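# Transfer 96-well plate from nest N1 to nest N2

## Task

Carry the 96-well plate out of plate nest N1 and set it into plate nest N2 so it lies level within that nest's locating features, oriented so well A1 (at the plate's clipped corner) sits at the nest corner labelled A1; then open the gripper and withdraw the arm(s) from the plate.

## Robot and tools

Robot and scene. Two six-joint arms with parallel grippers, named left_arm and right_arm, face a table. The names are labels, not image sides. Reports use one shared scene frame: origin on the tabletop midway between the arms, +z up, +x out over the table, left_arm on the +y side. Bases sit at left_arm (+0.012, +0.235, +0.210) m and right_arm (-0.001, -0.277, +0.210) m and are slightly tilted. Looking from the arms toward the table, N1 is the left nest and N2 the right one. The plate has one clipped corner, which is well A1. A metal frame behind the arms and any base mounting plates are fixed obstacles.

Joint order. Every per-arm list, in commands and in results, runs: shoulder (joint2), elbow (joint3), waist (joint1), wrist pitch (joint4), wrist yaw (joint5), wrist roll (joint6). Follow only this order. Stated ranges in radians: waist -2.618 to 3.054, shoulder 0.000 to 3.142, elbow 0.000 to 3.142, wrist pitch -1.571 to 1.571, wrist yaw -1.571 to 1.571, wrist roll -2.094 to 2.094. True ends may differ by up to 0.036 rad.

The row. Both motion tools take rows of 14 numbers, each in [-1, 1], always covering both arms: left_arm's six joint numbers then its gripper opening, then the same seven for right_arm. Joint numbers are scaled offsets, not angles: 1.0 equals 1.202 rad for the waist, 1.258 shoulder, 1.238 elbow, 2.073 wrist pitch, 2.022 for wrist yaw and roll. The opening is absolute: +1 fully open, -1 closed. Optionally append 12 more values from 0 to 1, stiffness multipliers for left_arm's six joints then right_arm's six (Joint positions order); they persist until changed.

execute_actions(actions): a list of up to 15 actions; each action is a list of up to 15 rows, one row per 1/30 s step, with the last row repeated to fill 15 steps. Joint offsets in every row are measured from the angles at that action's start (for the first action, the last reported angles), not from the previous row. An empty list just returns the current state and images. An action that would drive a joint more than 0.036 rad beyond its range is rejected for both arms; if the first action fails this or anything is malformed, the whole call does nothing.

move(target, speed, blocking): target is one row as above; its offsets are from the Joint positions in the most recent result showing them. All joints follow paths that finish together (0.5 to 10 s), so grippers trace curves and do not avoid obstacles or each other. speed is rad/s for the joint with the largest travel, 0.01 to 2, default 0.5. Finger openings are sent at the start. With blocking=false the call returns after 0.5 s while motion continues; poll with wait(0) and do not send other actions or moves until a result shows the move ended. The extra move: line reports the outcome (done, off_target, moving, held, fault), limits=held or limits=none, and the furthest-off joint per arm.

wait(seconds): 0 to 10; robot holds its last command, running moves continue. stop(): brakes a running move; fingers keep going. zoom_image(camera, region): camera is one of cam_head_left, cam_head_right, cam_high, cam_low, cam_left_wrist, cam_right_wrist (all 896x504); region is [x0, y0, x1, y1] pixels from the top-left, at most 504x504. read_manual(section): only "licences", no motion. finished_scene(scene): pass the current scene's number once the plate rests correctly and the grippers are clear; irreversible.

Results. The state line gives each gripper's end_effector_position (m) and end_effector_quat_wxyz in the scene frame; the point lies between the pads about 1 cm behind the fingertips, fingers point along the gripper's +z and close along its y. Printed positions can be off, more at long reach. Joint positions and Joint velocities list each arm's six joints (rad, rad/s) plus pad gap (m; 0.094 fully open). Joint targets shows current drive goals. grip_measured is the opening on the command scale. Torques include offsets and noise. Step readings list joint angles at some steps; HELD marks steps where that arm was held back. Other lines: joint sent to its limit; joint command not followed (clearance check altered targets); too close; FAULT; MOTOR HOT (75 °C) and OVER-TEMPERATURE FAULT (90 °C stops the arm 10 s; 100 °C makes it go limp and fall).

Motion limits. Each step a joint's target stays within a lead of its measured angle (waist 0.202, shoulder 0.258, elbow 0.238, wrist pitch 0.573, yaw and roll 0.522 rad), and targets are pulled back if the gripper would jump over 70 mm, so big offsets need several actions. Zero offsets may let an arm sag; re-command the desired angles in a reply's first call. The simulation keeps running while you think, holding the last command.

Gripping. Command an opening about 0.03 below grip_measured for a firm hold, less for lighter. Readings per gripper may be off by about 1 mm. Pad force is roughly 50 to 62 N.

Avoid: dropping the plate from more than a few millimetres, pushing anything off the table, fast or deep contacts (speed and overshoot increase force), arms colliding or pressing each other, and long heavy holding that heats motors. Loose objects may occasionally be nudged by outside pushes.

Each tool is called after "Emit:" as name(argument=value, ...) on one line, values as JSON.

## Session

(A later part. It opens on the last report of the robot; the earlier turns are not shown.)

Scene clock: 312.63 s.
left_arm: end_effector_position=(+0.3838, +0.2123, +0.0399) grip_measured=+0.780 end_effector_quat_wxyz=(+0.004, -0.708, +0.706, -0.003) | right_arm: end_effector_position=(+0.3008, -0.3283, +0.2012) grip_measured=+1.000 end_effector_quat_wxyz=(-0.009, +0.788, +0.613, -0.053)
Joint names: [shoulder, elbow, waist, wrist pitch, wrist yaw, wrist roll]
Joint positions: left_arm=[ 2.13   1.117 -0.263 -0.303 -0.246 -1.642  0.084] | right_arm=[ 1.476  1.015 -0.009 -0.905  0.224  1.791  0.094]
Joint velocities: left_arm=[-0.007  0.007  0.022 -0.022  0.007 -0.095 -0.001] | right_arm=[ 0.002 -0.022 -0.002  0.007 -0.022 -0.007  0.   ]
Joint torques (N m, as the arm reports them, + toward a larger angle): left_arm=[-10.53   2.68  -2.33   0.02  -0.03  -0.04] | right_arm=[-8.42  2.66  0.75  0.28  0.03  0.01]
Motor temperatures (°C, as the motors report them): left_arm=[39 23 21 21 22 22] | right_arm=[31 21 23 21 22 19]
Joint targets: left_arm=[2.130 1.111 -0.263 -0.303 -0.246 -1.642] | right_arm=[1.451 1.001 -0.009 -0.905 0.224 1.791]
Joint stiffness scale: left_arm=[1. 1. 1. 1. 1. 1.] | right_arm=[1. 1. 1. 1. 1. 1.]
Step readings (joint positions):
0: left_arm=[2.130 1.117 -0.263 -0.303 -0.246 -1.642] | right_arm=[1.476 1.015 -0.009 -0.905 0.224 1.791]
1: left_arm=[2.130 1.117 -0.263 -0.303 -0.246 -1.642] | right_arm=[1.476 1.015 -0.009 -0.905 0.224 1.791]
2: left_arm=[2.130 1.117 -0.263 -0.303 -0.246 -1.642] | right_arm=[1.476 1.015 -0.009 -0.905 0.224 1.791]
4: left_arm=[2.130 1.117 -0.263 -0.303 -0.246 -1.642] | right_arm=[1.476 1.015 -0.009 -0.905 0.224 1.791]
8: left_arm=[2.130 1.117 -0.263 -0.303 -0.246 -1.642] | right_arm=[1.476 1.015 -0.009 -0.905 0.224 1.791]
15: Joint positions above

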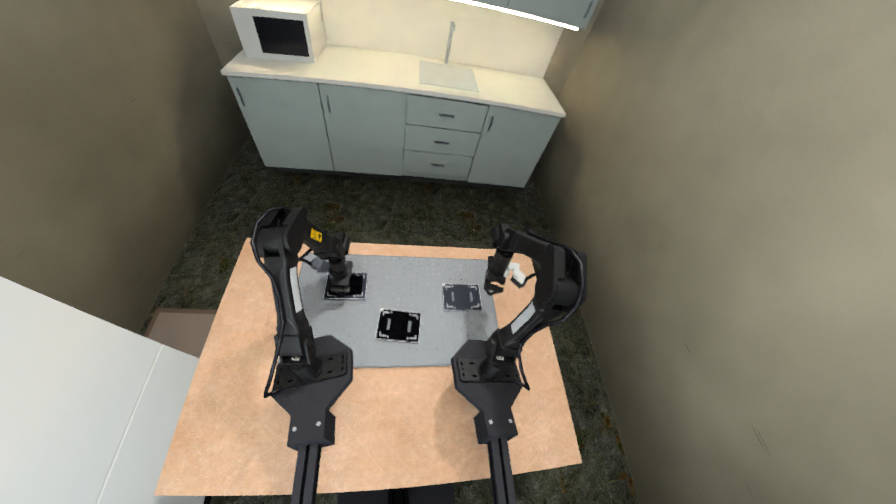

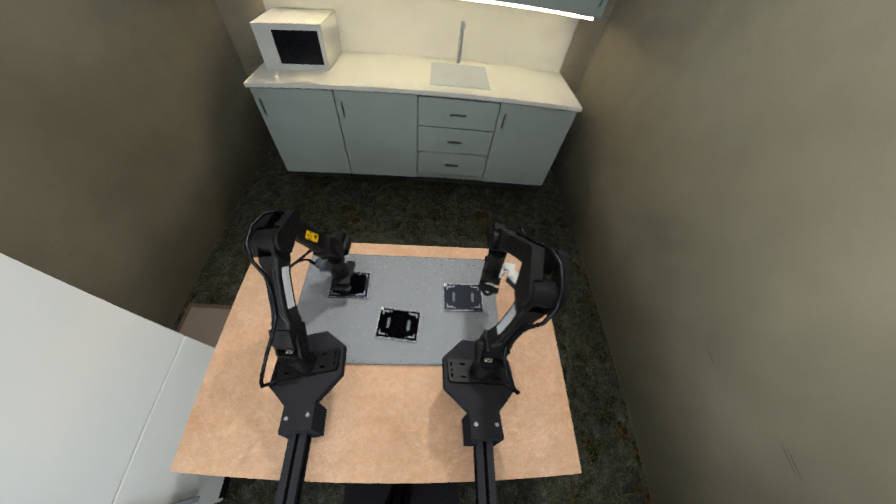

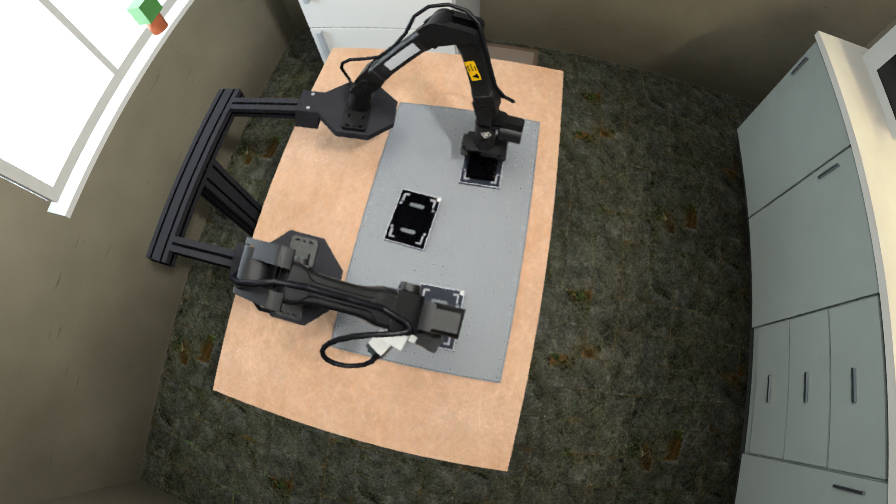

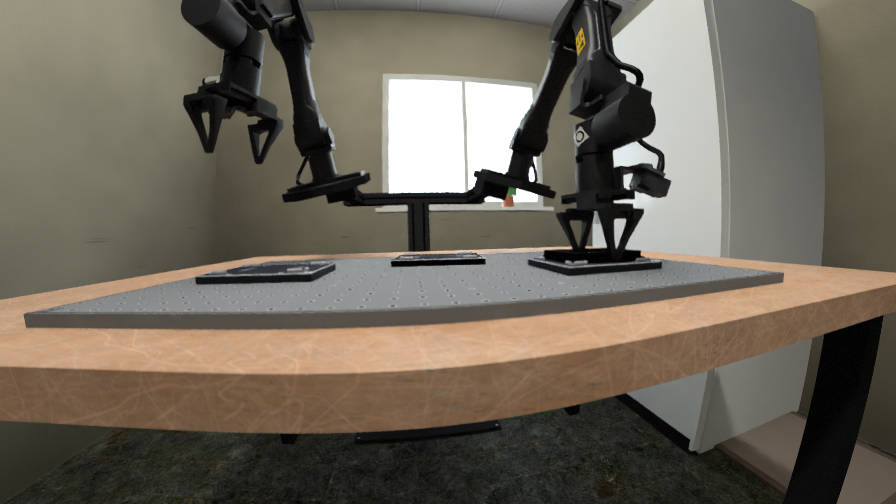

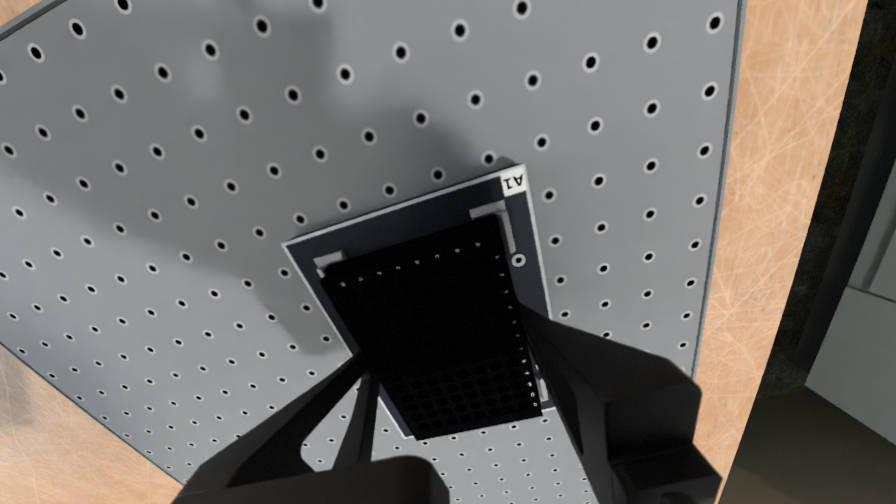

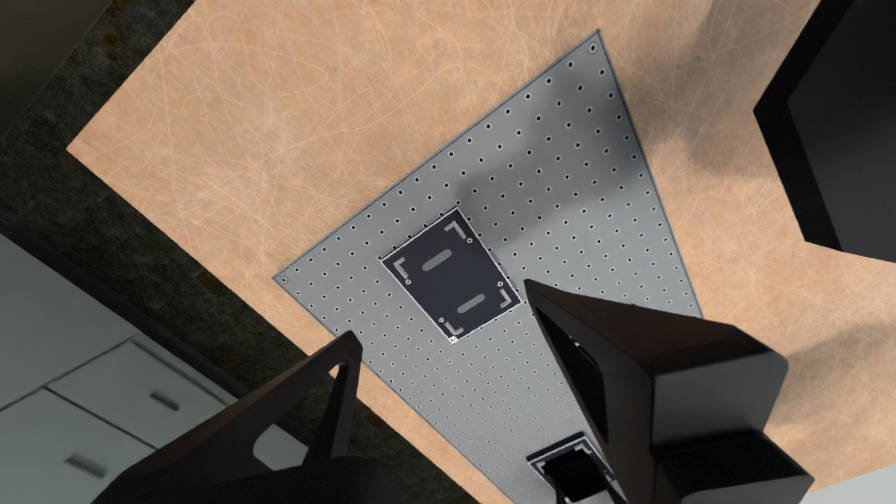

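Emit:
execute_actions(actions=[[[0,-0.005,0,0,0,0,0.72, -0.02,-0.011,0,0,0,0,1]],[[0,-0.005,0,0,0,0,0.72, -0.02,-0.011,0,0,0,0,1]]])

Emit:
zoom_image(camera="cam_left_wrist", region=[300, 200, 600, 440])

Scene clock: 316.90 s.
left_arm: end_effector_position=(+0.3838, +0.2123, +0.0399) grip_measured=+0.780 end_effector_quat_wxyz=(+0.004, -0.708, +0.706, -0.003) | right_arm: end_effector_position=(+0.3008, -0.3283, +0.2012) grip_measured=+1.000 end_effector_quat_wxyz=(-0.009, +0.788, +0.613, -0.053)
Joint names: [shoulder, elbow, waist, wrist pitch, wrist yaw, wrist roll]
Joint positions: left_arm=[ 2.13   1.117 -0.263 -0.303 -0.246 -1.642  0.084] | right_arm=[ 1.476  1.015 -0.009 -0.905  0.224  1.791  0.094]
Joint velocities: left_arm=[-0.002  0.002 -0.032 -0.081  0.037  0.007  0.   ] | right_arm=[ 0.017  0.007 -0.007 -0.037  0.007  0.037  0.   ]
Joint torques (N m, as the arm reports them, + toward a larger angle): left_arm=[-10.52   2.68  -2.33   0.02  -0.02  -0.04] | right_arm=[-8.43  2.63  0.75  0.28  0.02  0.03]
Motor temperatures (°C, as the motors report them): left_arm=[38 23 21 21 22 22] | right_arm=[32 21 23 21 22 19]
Joint targets: left_arm=[2.130 1.111 -0.263 -0.303 -0.246 -1.642] | right_arm=[1.451 1.001 -0.009 -0.905 0.224 1.791]
Joint stiffness scale: left_arm=[1. 1. 1. 1. 1. 1.] | right_arm=[1. 1. 1. 1. 1. 1.]
Step readings (joint positions; steps 1 to 15: 1st action; 16 to 30: 2nd action):
0: left_arm=[2.130 1.117 -0.263 -0.303 -0.246 -1.642] | right_arm=[1.476 1.015 -0.009 -0.905 0.224 1.791]
1: left_arm=[2.130 1.117 -0.263 -0.303 -0.246 -1.642] | right_arm=[1.476 1.015 -0.009 -0.905 0.224 1.791]
2: left_arm=[2.130 1.117 -0.263 -0.303 -0.246 -1.642] | right_arm=[1.476 1.015 -0.009 -0.905 0.224 1.791]
4: left_arm=[2.130 1.117 -0.263 -0.303 -0.246 -1.642] | right_arm=[1.476 1.015 -0.009 -0.905 0.224 1.791]
8: left_arm=[2.130 1.117 -0.263 -0.303 -0.246 -1.642] | right_arm=[1.476 1.015 -0.009 -0.905 0.224 1.791]
15: left_arm=[2.130 1.117 -0.263 -0.303 -0.246 -1.642] | right_arm=[1.476 1.015 -0.009 -0.905 0.224 1.791]
16: left_arm=[2.130 1.117 -0.263 -0.303 -0.246 -1.642] | right_arm=[1.476 1.015 -0.009 -0.905 0.224 1.791]
17: left_arm=[2.130 1.117 -0.263 -0.303 -0.246 -1.642] | right_arm=[1.476 1.015 -0.009 -0.905 0.224 1.791]
19: left_arm=[2.130 1.117 -0.263 -0.303 -0.246 -1.642] | right_arm=[1.476 1.015 -0.009 -0.905 0.224 1.791]
23: left_arm=[2.130 1.117 -0.263 -0.303 -0.246 -1.642] | right_arm=[1.476 1.015 -0.009 -0.905 0.224 1.791]
30: Joint positions above

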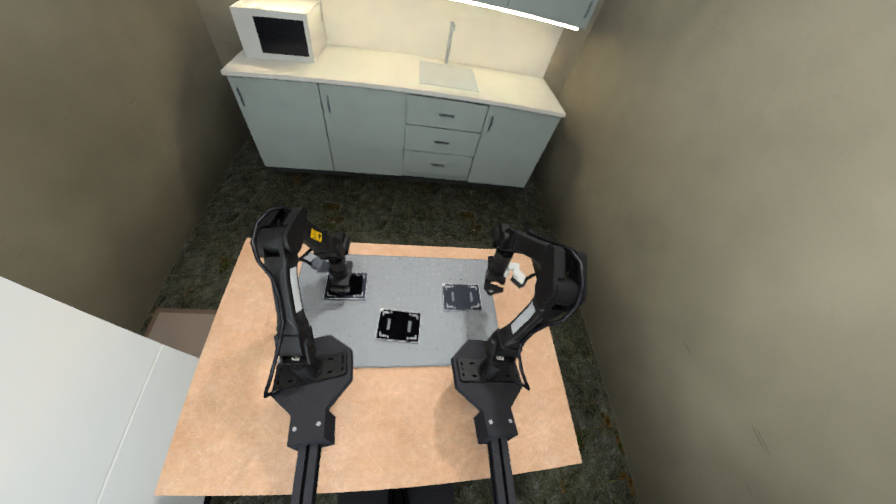

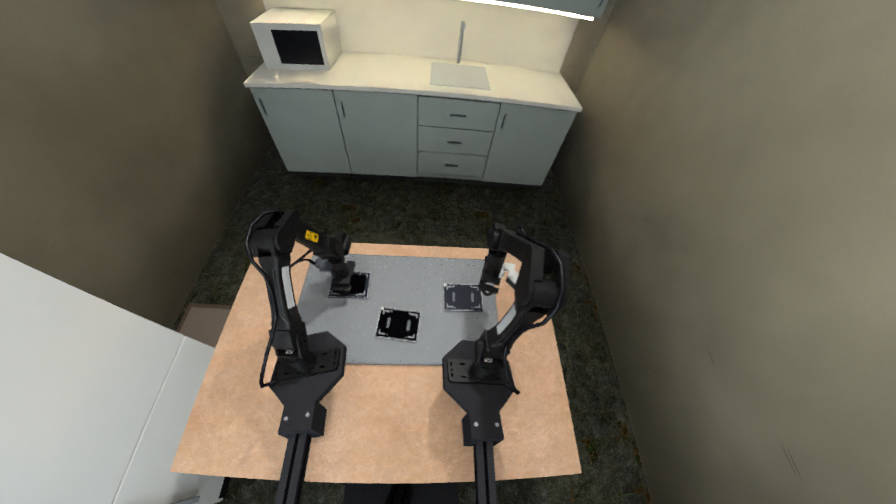

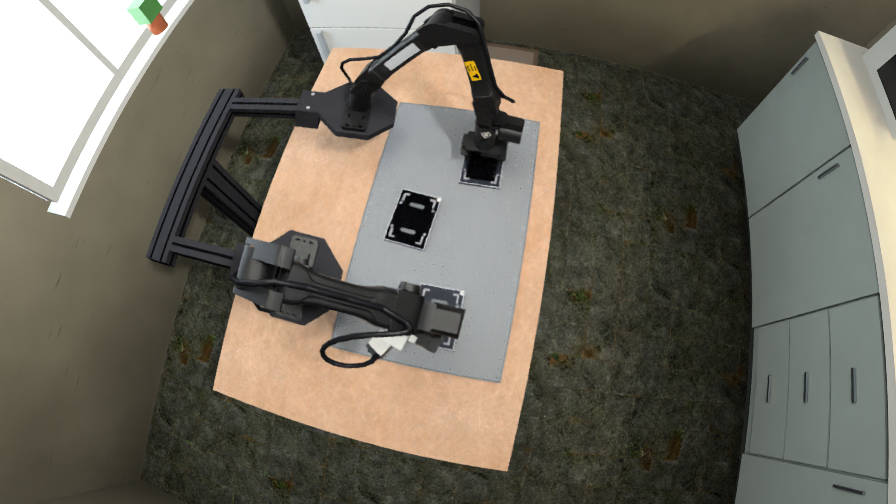

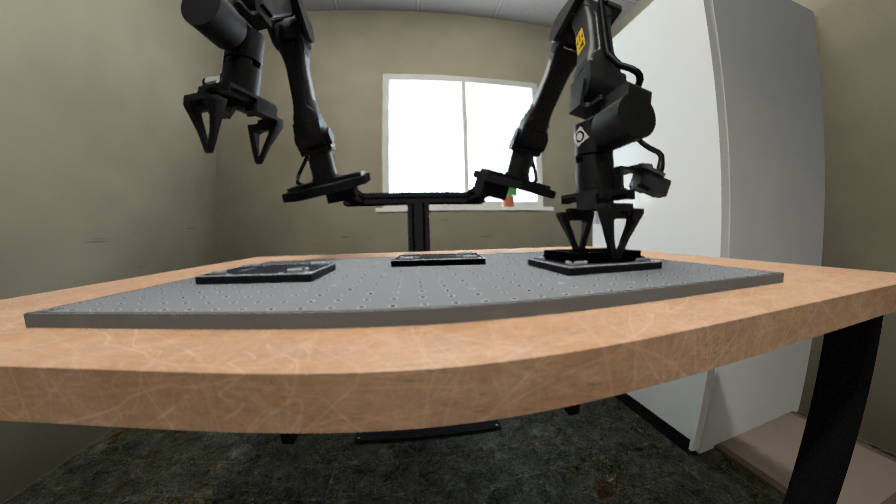

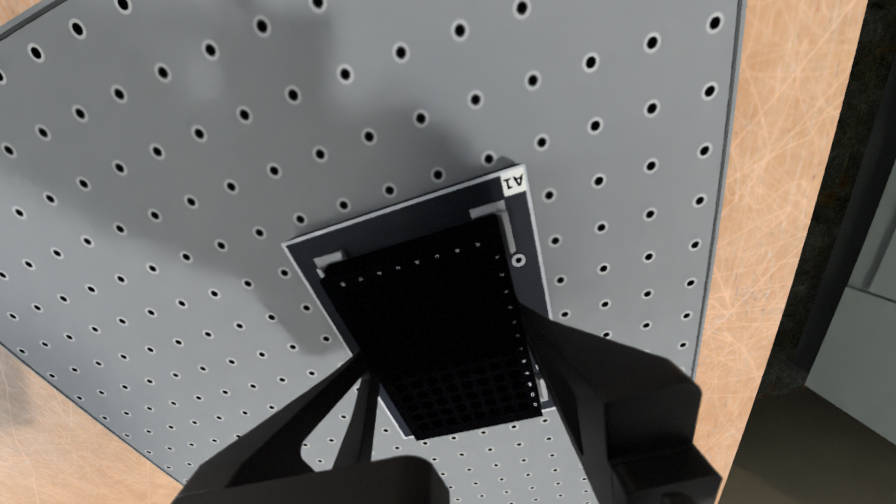

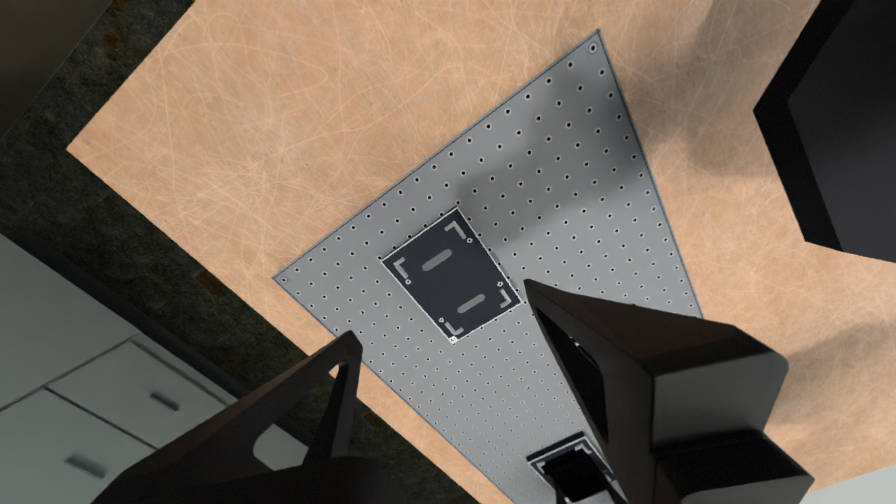

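Region (300, 200, 600, 440) of cam_left_wrist's 896x504 image, scaled by 1.680, with more detail than that image has; it fills the top 403 rows of this view, and the rest is white.

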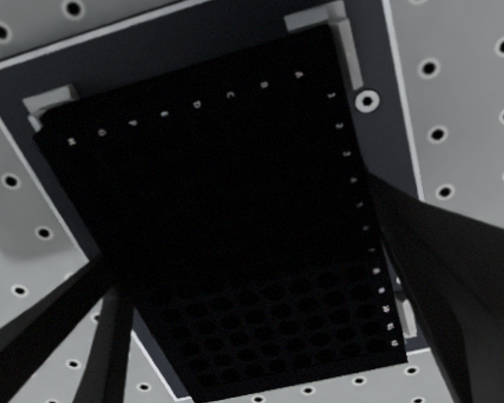

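Emit:
move(target=[-0.1145,0.004,-0.031,-0.072,-0.002,-0.015,0.745, 0.24,-0.027,0.153,0.19,-0.002,-0.04,1], speed=0.2)

Scene clock: 386.17 s.
left_arm: end_effector_position=(+0.3830, +0.2140, +0.0789) grip_measured=+0.780 end_effector_quat_wxyz=(-0.000, -0.709, +0.705, -0.001) | right_arm: end_effector_position=(+0.3462, -0.2544, +0.1221) grip_measured=+1.000 end_effector_quat_wxyz=(+0.003, +0.718, +0.696, +0.002)
Joint names: [shoulder, elbow, waist, wrist pitch, wrist yaw, wrist roll]
Joint positions: left_arm=[ 2.012  1.117 -0.283 -0.434 -0.246 -1.666  0.084] | right_arm=[ 1.774  0.996  0.161 -0.517  0.219  1.719  0.094]
Joint velocities: left_arm=[ 0.022  0.007  0.002  0.022  0.081 -0.022  0.001] | right_arm=[-0.002 -0.012 -0.007 -0.066 -0.007 -0.007  0.   ]
Joint torques (N m, as the arm reports them, + toward a larger angle): left_arm=[-12.27   4.09  -3.64  -0.16  -0.06  -0.09] | right_arm=[-7.55  1.93  2.36  0.55 -0.01 -0.06]
Motor temperatures (°C, as the motors report them): left_arm=[39 23 21 20 22 22] | right_arm=[32 21 23 21 22 19]
Joint targets: left_arm=[1.986 1.122 -0.300 -0.452 -0.250 -1.672] | right_arm=[1.778 0.981 0.175 -0.511 0.219 1.710]
Joint stiffness scale: left_arm=[1. 1. 1. 1. 1. 1.] | right_arm=[1. 1. 1. 1. 1. 1.]
move: off_target (left_arm); limits=none; left_arm: farthest joint: the shoulder, 0.026 radians from its target (0.144 radians at the start); right_arm: farthest joint: the waist, 0.014 radians from its target (0.184 radians at the start)

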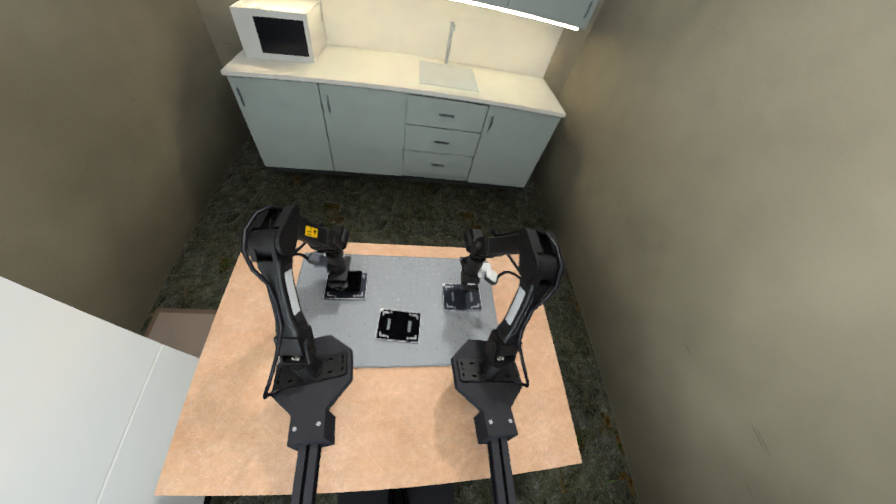

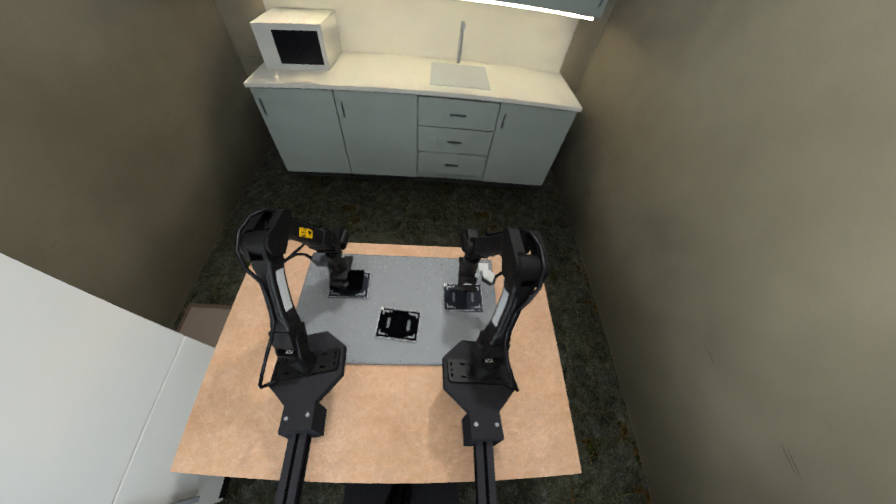

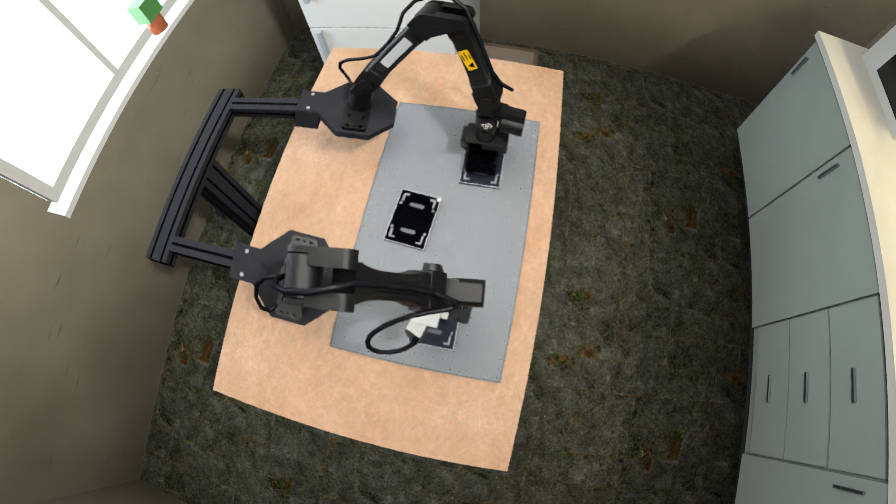

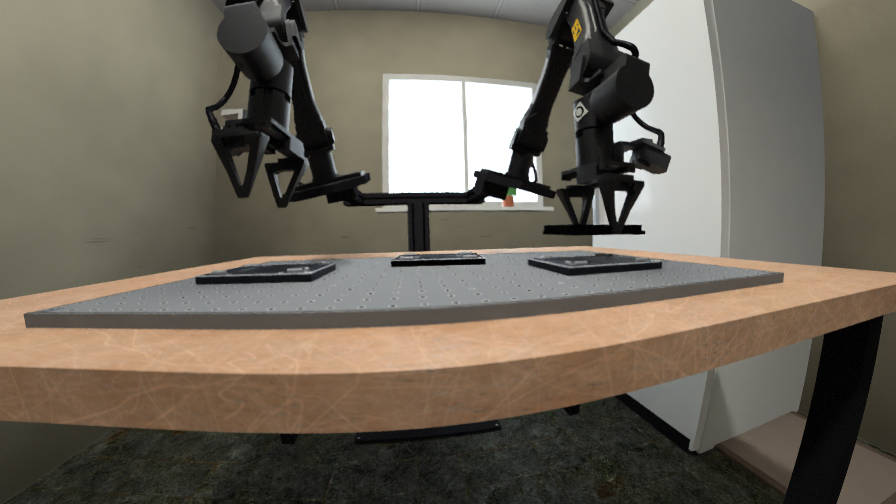

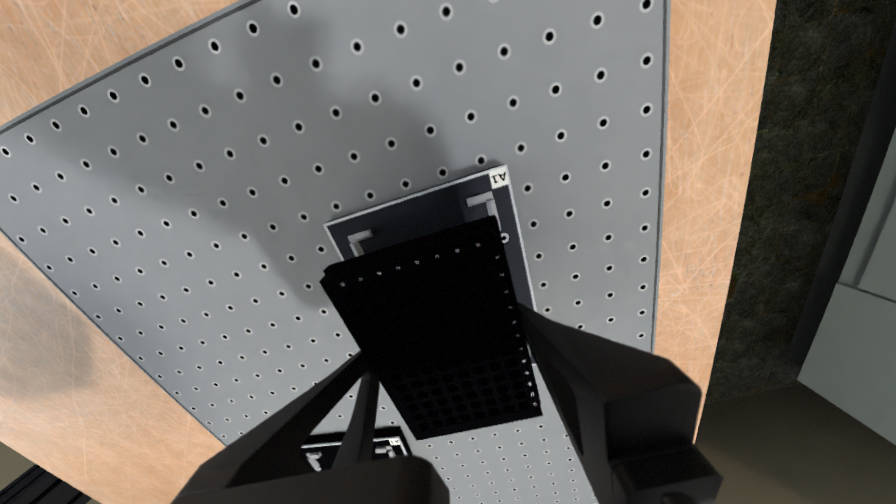

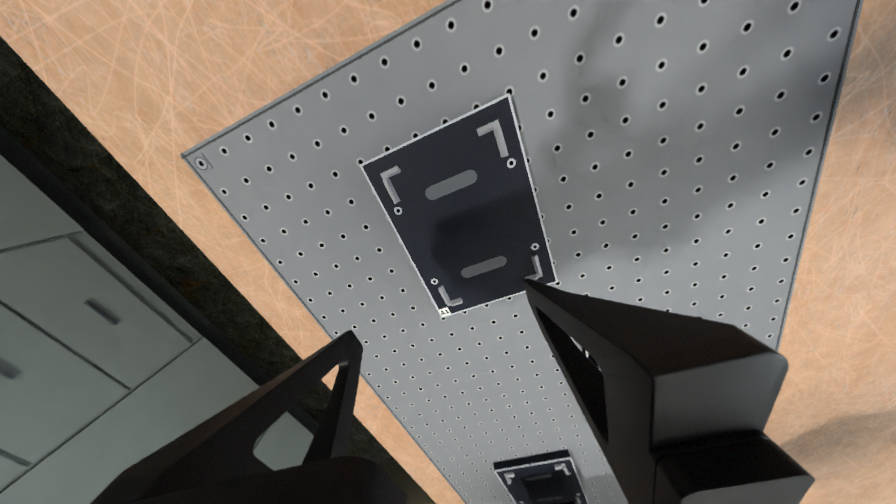

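Emit:
move(target=[0.4475,0.5937,-0.536,-0.1805,-0.055,-0.18,0.745, -0.1105,-0.172,-0.1657,0.059,-0.03,-1.0,1], speed=0.6)

Scene clock: 473.00 s.
left_arm: end_effector_position=(+0.3654, -0.0684, +0.0767) grip_measured=+0.780 end_effector_quat_wxyz=(-0.003, -0.596, +0.803, +0.004) | right_arm: end_effector_position=(+0.3032, -0.3094, +0.1093) grip_measured=+1.000 end_effector_quat_wxyz=(-0.005, -0.114, +0.994, -0.001)
Joint names: [shoulder, elbow, waist, wrist pitch, wrist yaw, wrist roll]
Joint positions: left_arm=[ 2.572  1.824 -0.914 -0.789 -0.336 -2.023  0.084] | right_arm=[ 1.665  0.798 -0.031 -0.409  0.166 -0.294  0.094]
Joint velocities: left_arm=[-0.002  0.012 -0.002 -0.022  0.037 -0.022  0.001] | right_arm=[ 0.002  0.012  0.017 -0.007 -0.007 -0.007  0.   ]
Joint torques (N m, as the arm reports them, + toward a larger angle): left_arm=[-13.15   6.97  -5.47  -0.21  -0.24  -0.09] | right_arm=[-9.18  1.51  0.28  0.63 -0.08 -0.06]
Motor temperatures (°C, as the motors report them): left_arm=[42 24 22 20 22 22] | right_arm=[32 21 24 22 22 19]
Joint targets: left_arm=[2.575 1.852 -0.928 -0.809 -0.357 -2.030] | right_arm=[1.635 0.783 -0.039 -0.394 0.159 -0.303]
Joint stiffness scale: left_arm=[1. 1. 1. 1. 1. 1.] | right_arm=[1. 1. 1. 1. 1. 1.]
move: off_target (left_arm, right_arm); limits=none; left_arm: farthest joint: the elbow, 0.028 radians from its target (0.735 radians at the start); right_arm: farthest joint: the shoulder, 0.030 radians from its target (0.139 radians at the start)

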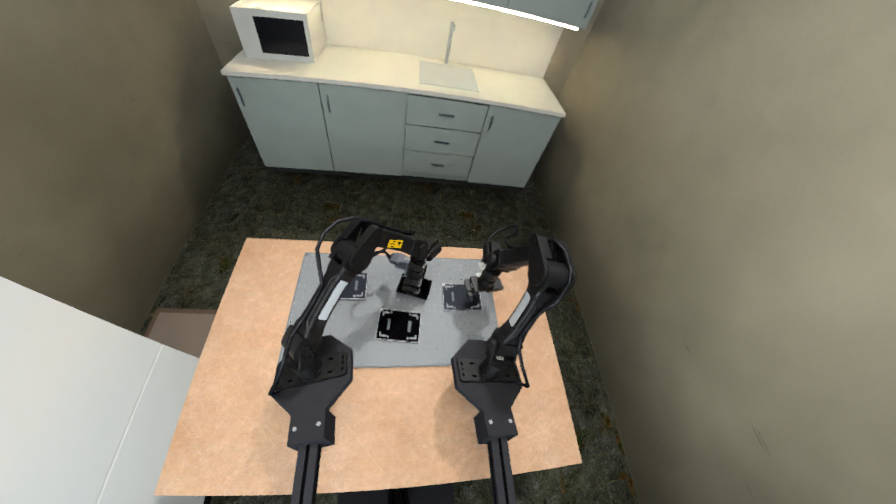

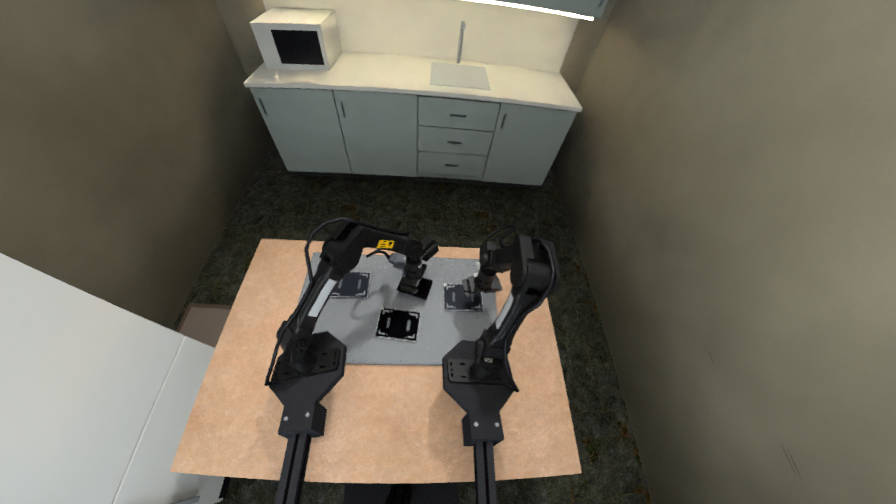

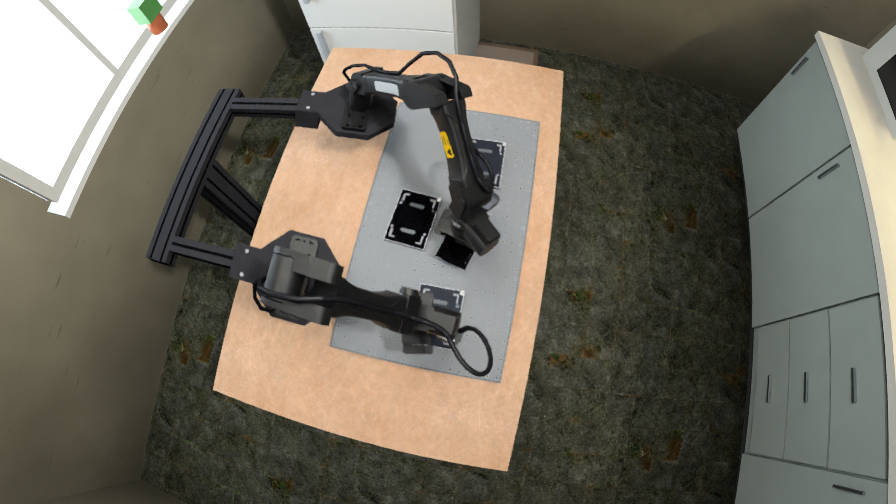

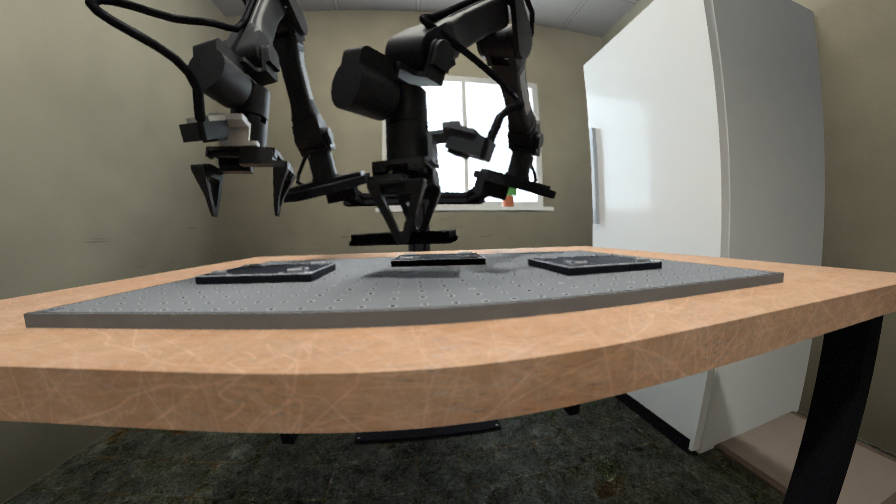

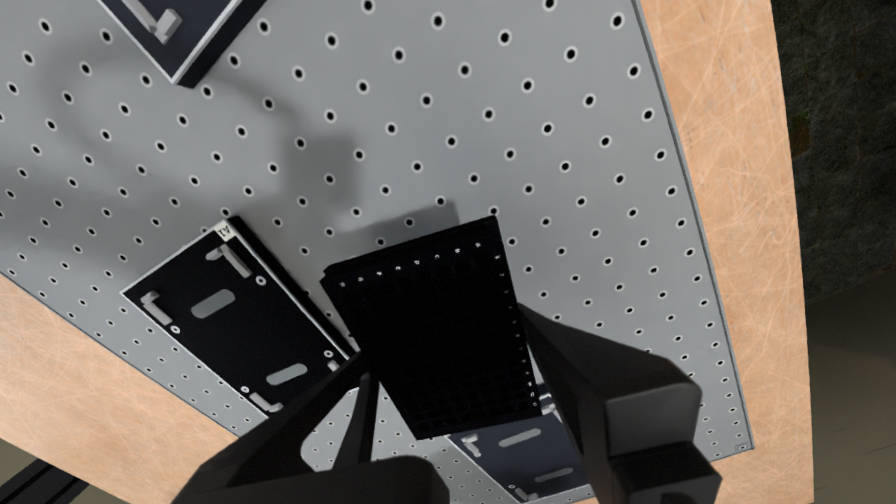

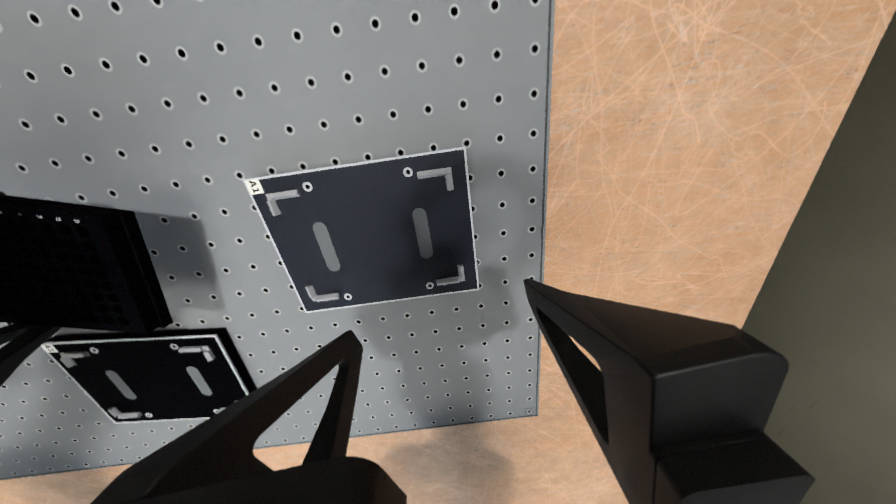

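Emit:
move(target=[0.063,0.0226,0.0275,0.0473,-0.003,0,0.745, -0.024,-0.012,0,0,0,-0.204,1], speed=0.2)

Emit:
zoom_image(camera="cam_low", region=[310, 170, 520, 300])

Scene clock: 520.37 s.
left_arm: end_effector_position=(+0.3676, -0.0666, +0.0403) grip_measured=+0.780 end_effector_quat_wxyz=(-0.002, -0.610, +0.793, +0.002) | right_arm: end_effector_position=(+0.3032, -0.3094, +0.1093) grip_measured=+1.000 end_effector_quat_wxyz=(-0.005, -0.310, +0.951, +0.000)
Joint names: [shoulder, elbow, waist, wrist pitch, wrist yaw, wrist roll]
Joint positions: left_arm=[ 2.647  1.824 -0.883 -0.698 -0.336 -2.023  0.084] | right_arm=[ 1.665  0.798 -0.031 -0.409  0.166 -0.696  0.094]
Joint velocities: left_arm=[ 0.017  0.002  0.007 -0.022 -0.081  0.022  0.   ] | right_arm=[-0.002  0.007  0.022  0.037 -0.051 -0.037  0.   ]
Joint torques (N m, as the arm reports them, + toward a larger angle): left_arm=[-13.19   6.73  -4.26   0.05  -0.09  -0.04] | right_arm=[-9.22  1.57  0.86  0.45  0.   -0.08]
Motor temperatures (°C, as the motors report them): left_arm=[45 26 23 20 22 22] | right_arm=[34 21 23 22 22 19]
Joint targets: left_arm=[2.651 1.852 -0.881 -0.691 -0.342 -2.023] | right_arm=[1.635 0.783 -0.031 -0.409 0.166 -0.706]
Joint stiffness scale: left_arm=[1. 1. 1. 1. 1. 1.] | right_arm=[1. 1. 1. 1. 1. 1.]
move: off_target (left_arm, right_arm); limits=none; left_arm: farthest joint: the elbow, 0.028 radians from its target (0.028 radians at the start); right_arm: farthest joint: the shoulder, 0.030 radians from its target (0.030 radians at the start)

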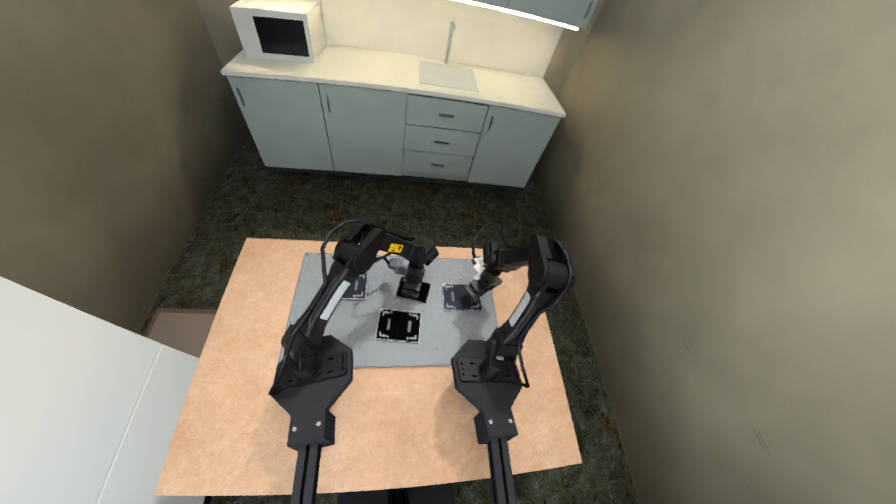

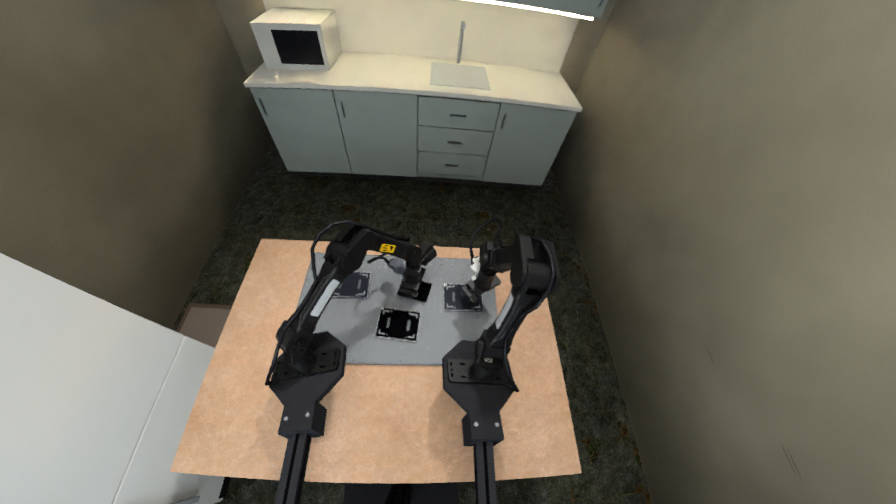

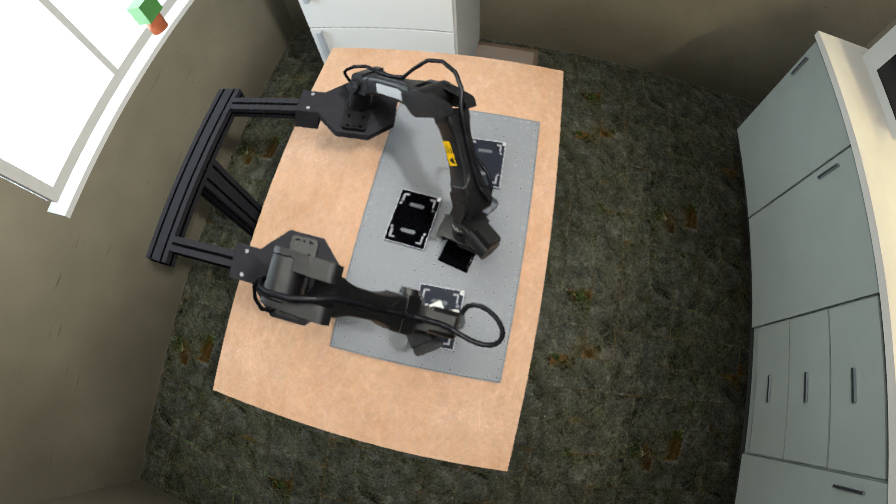

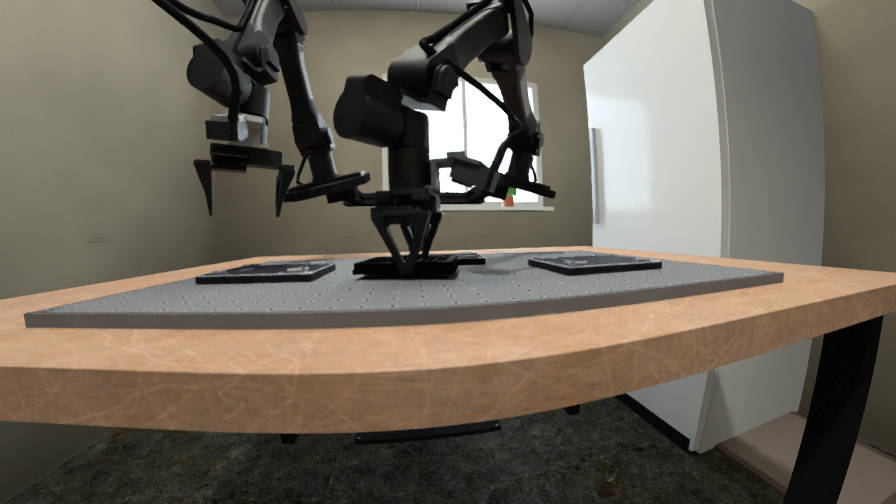

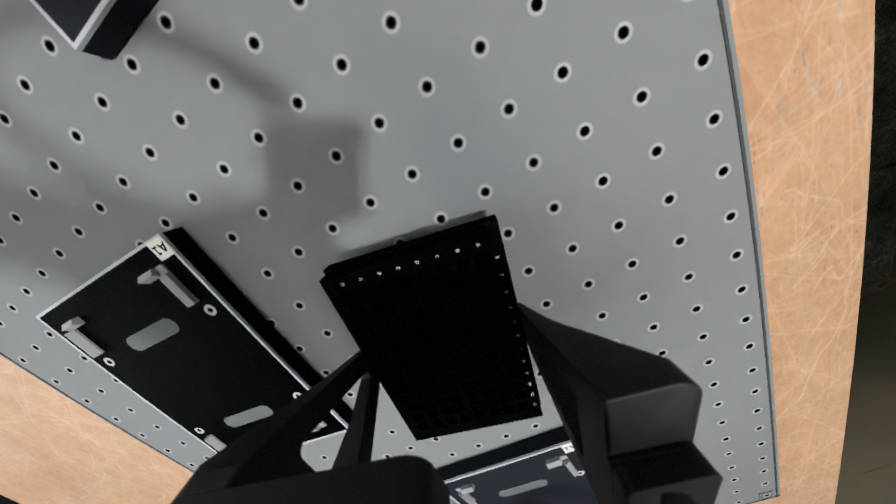

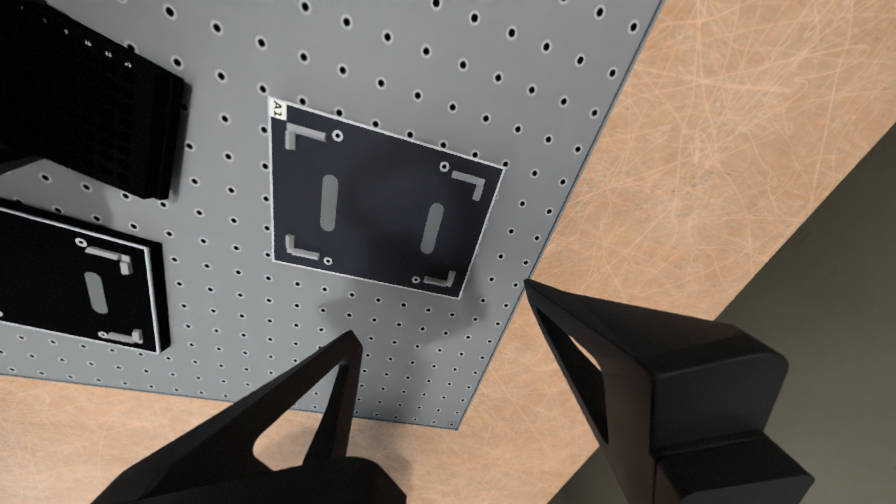

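Region (310, 170, 520, 300) of cam_low's 896x504 image, scaled by 2.400, with more detail than that image has; it fills the top 312 rows of this view, and the rest is white.

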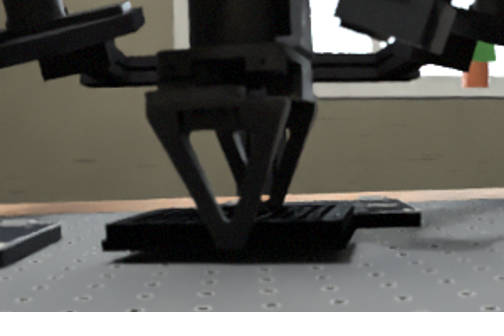

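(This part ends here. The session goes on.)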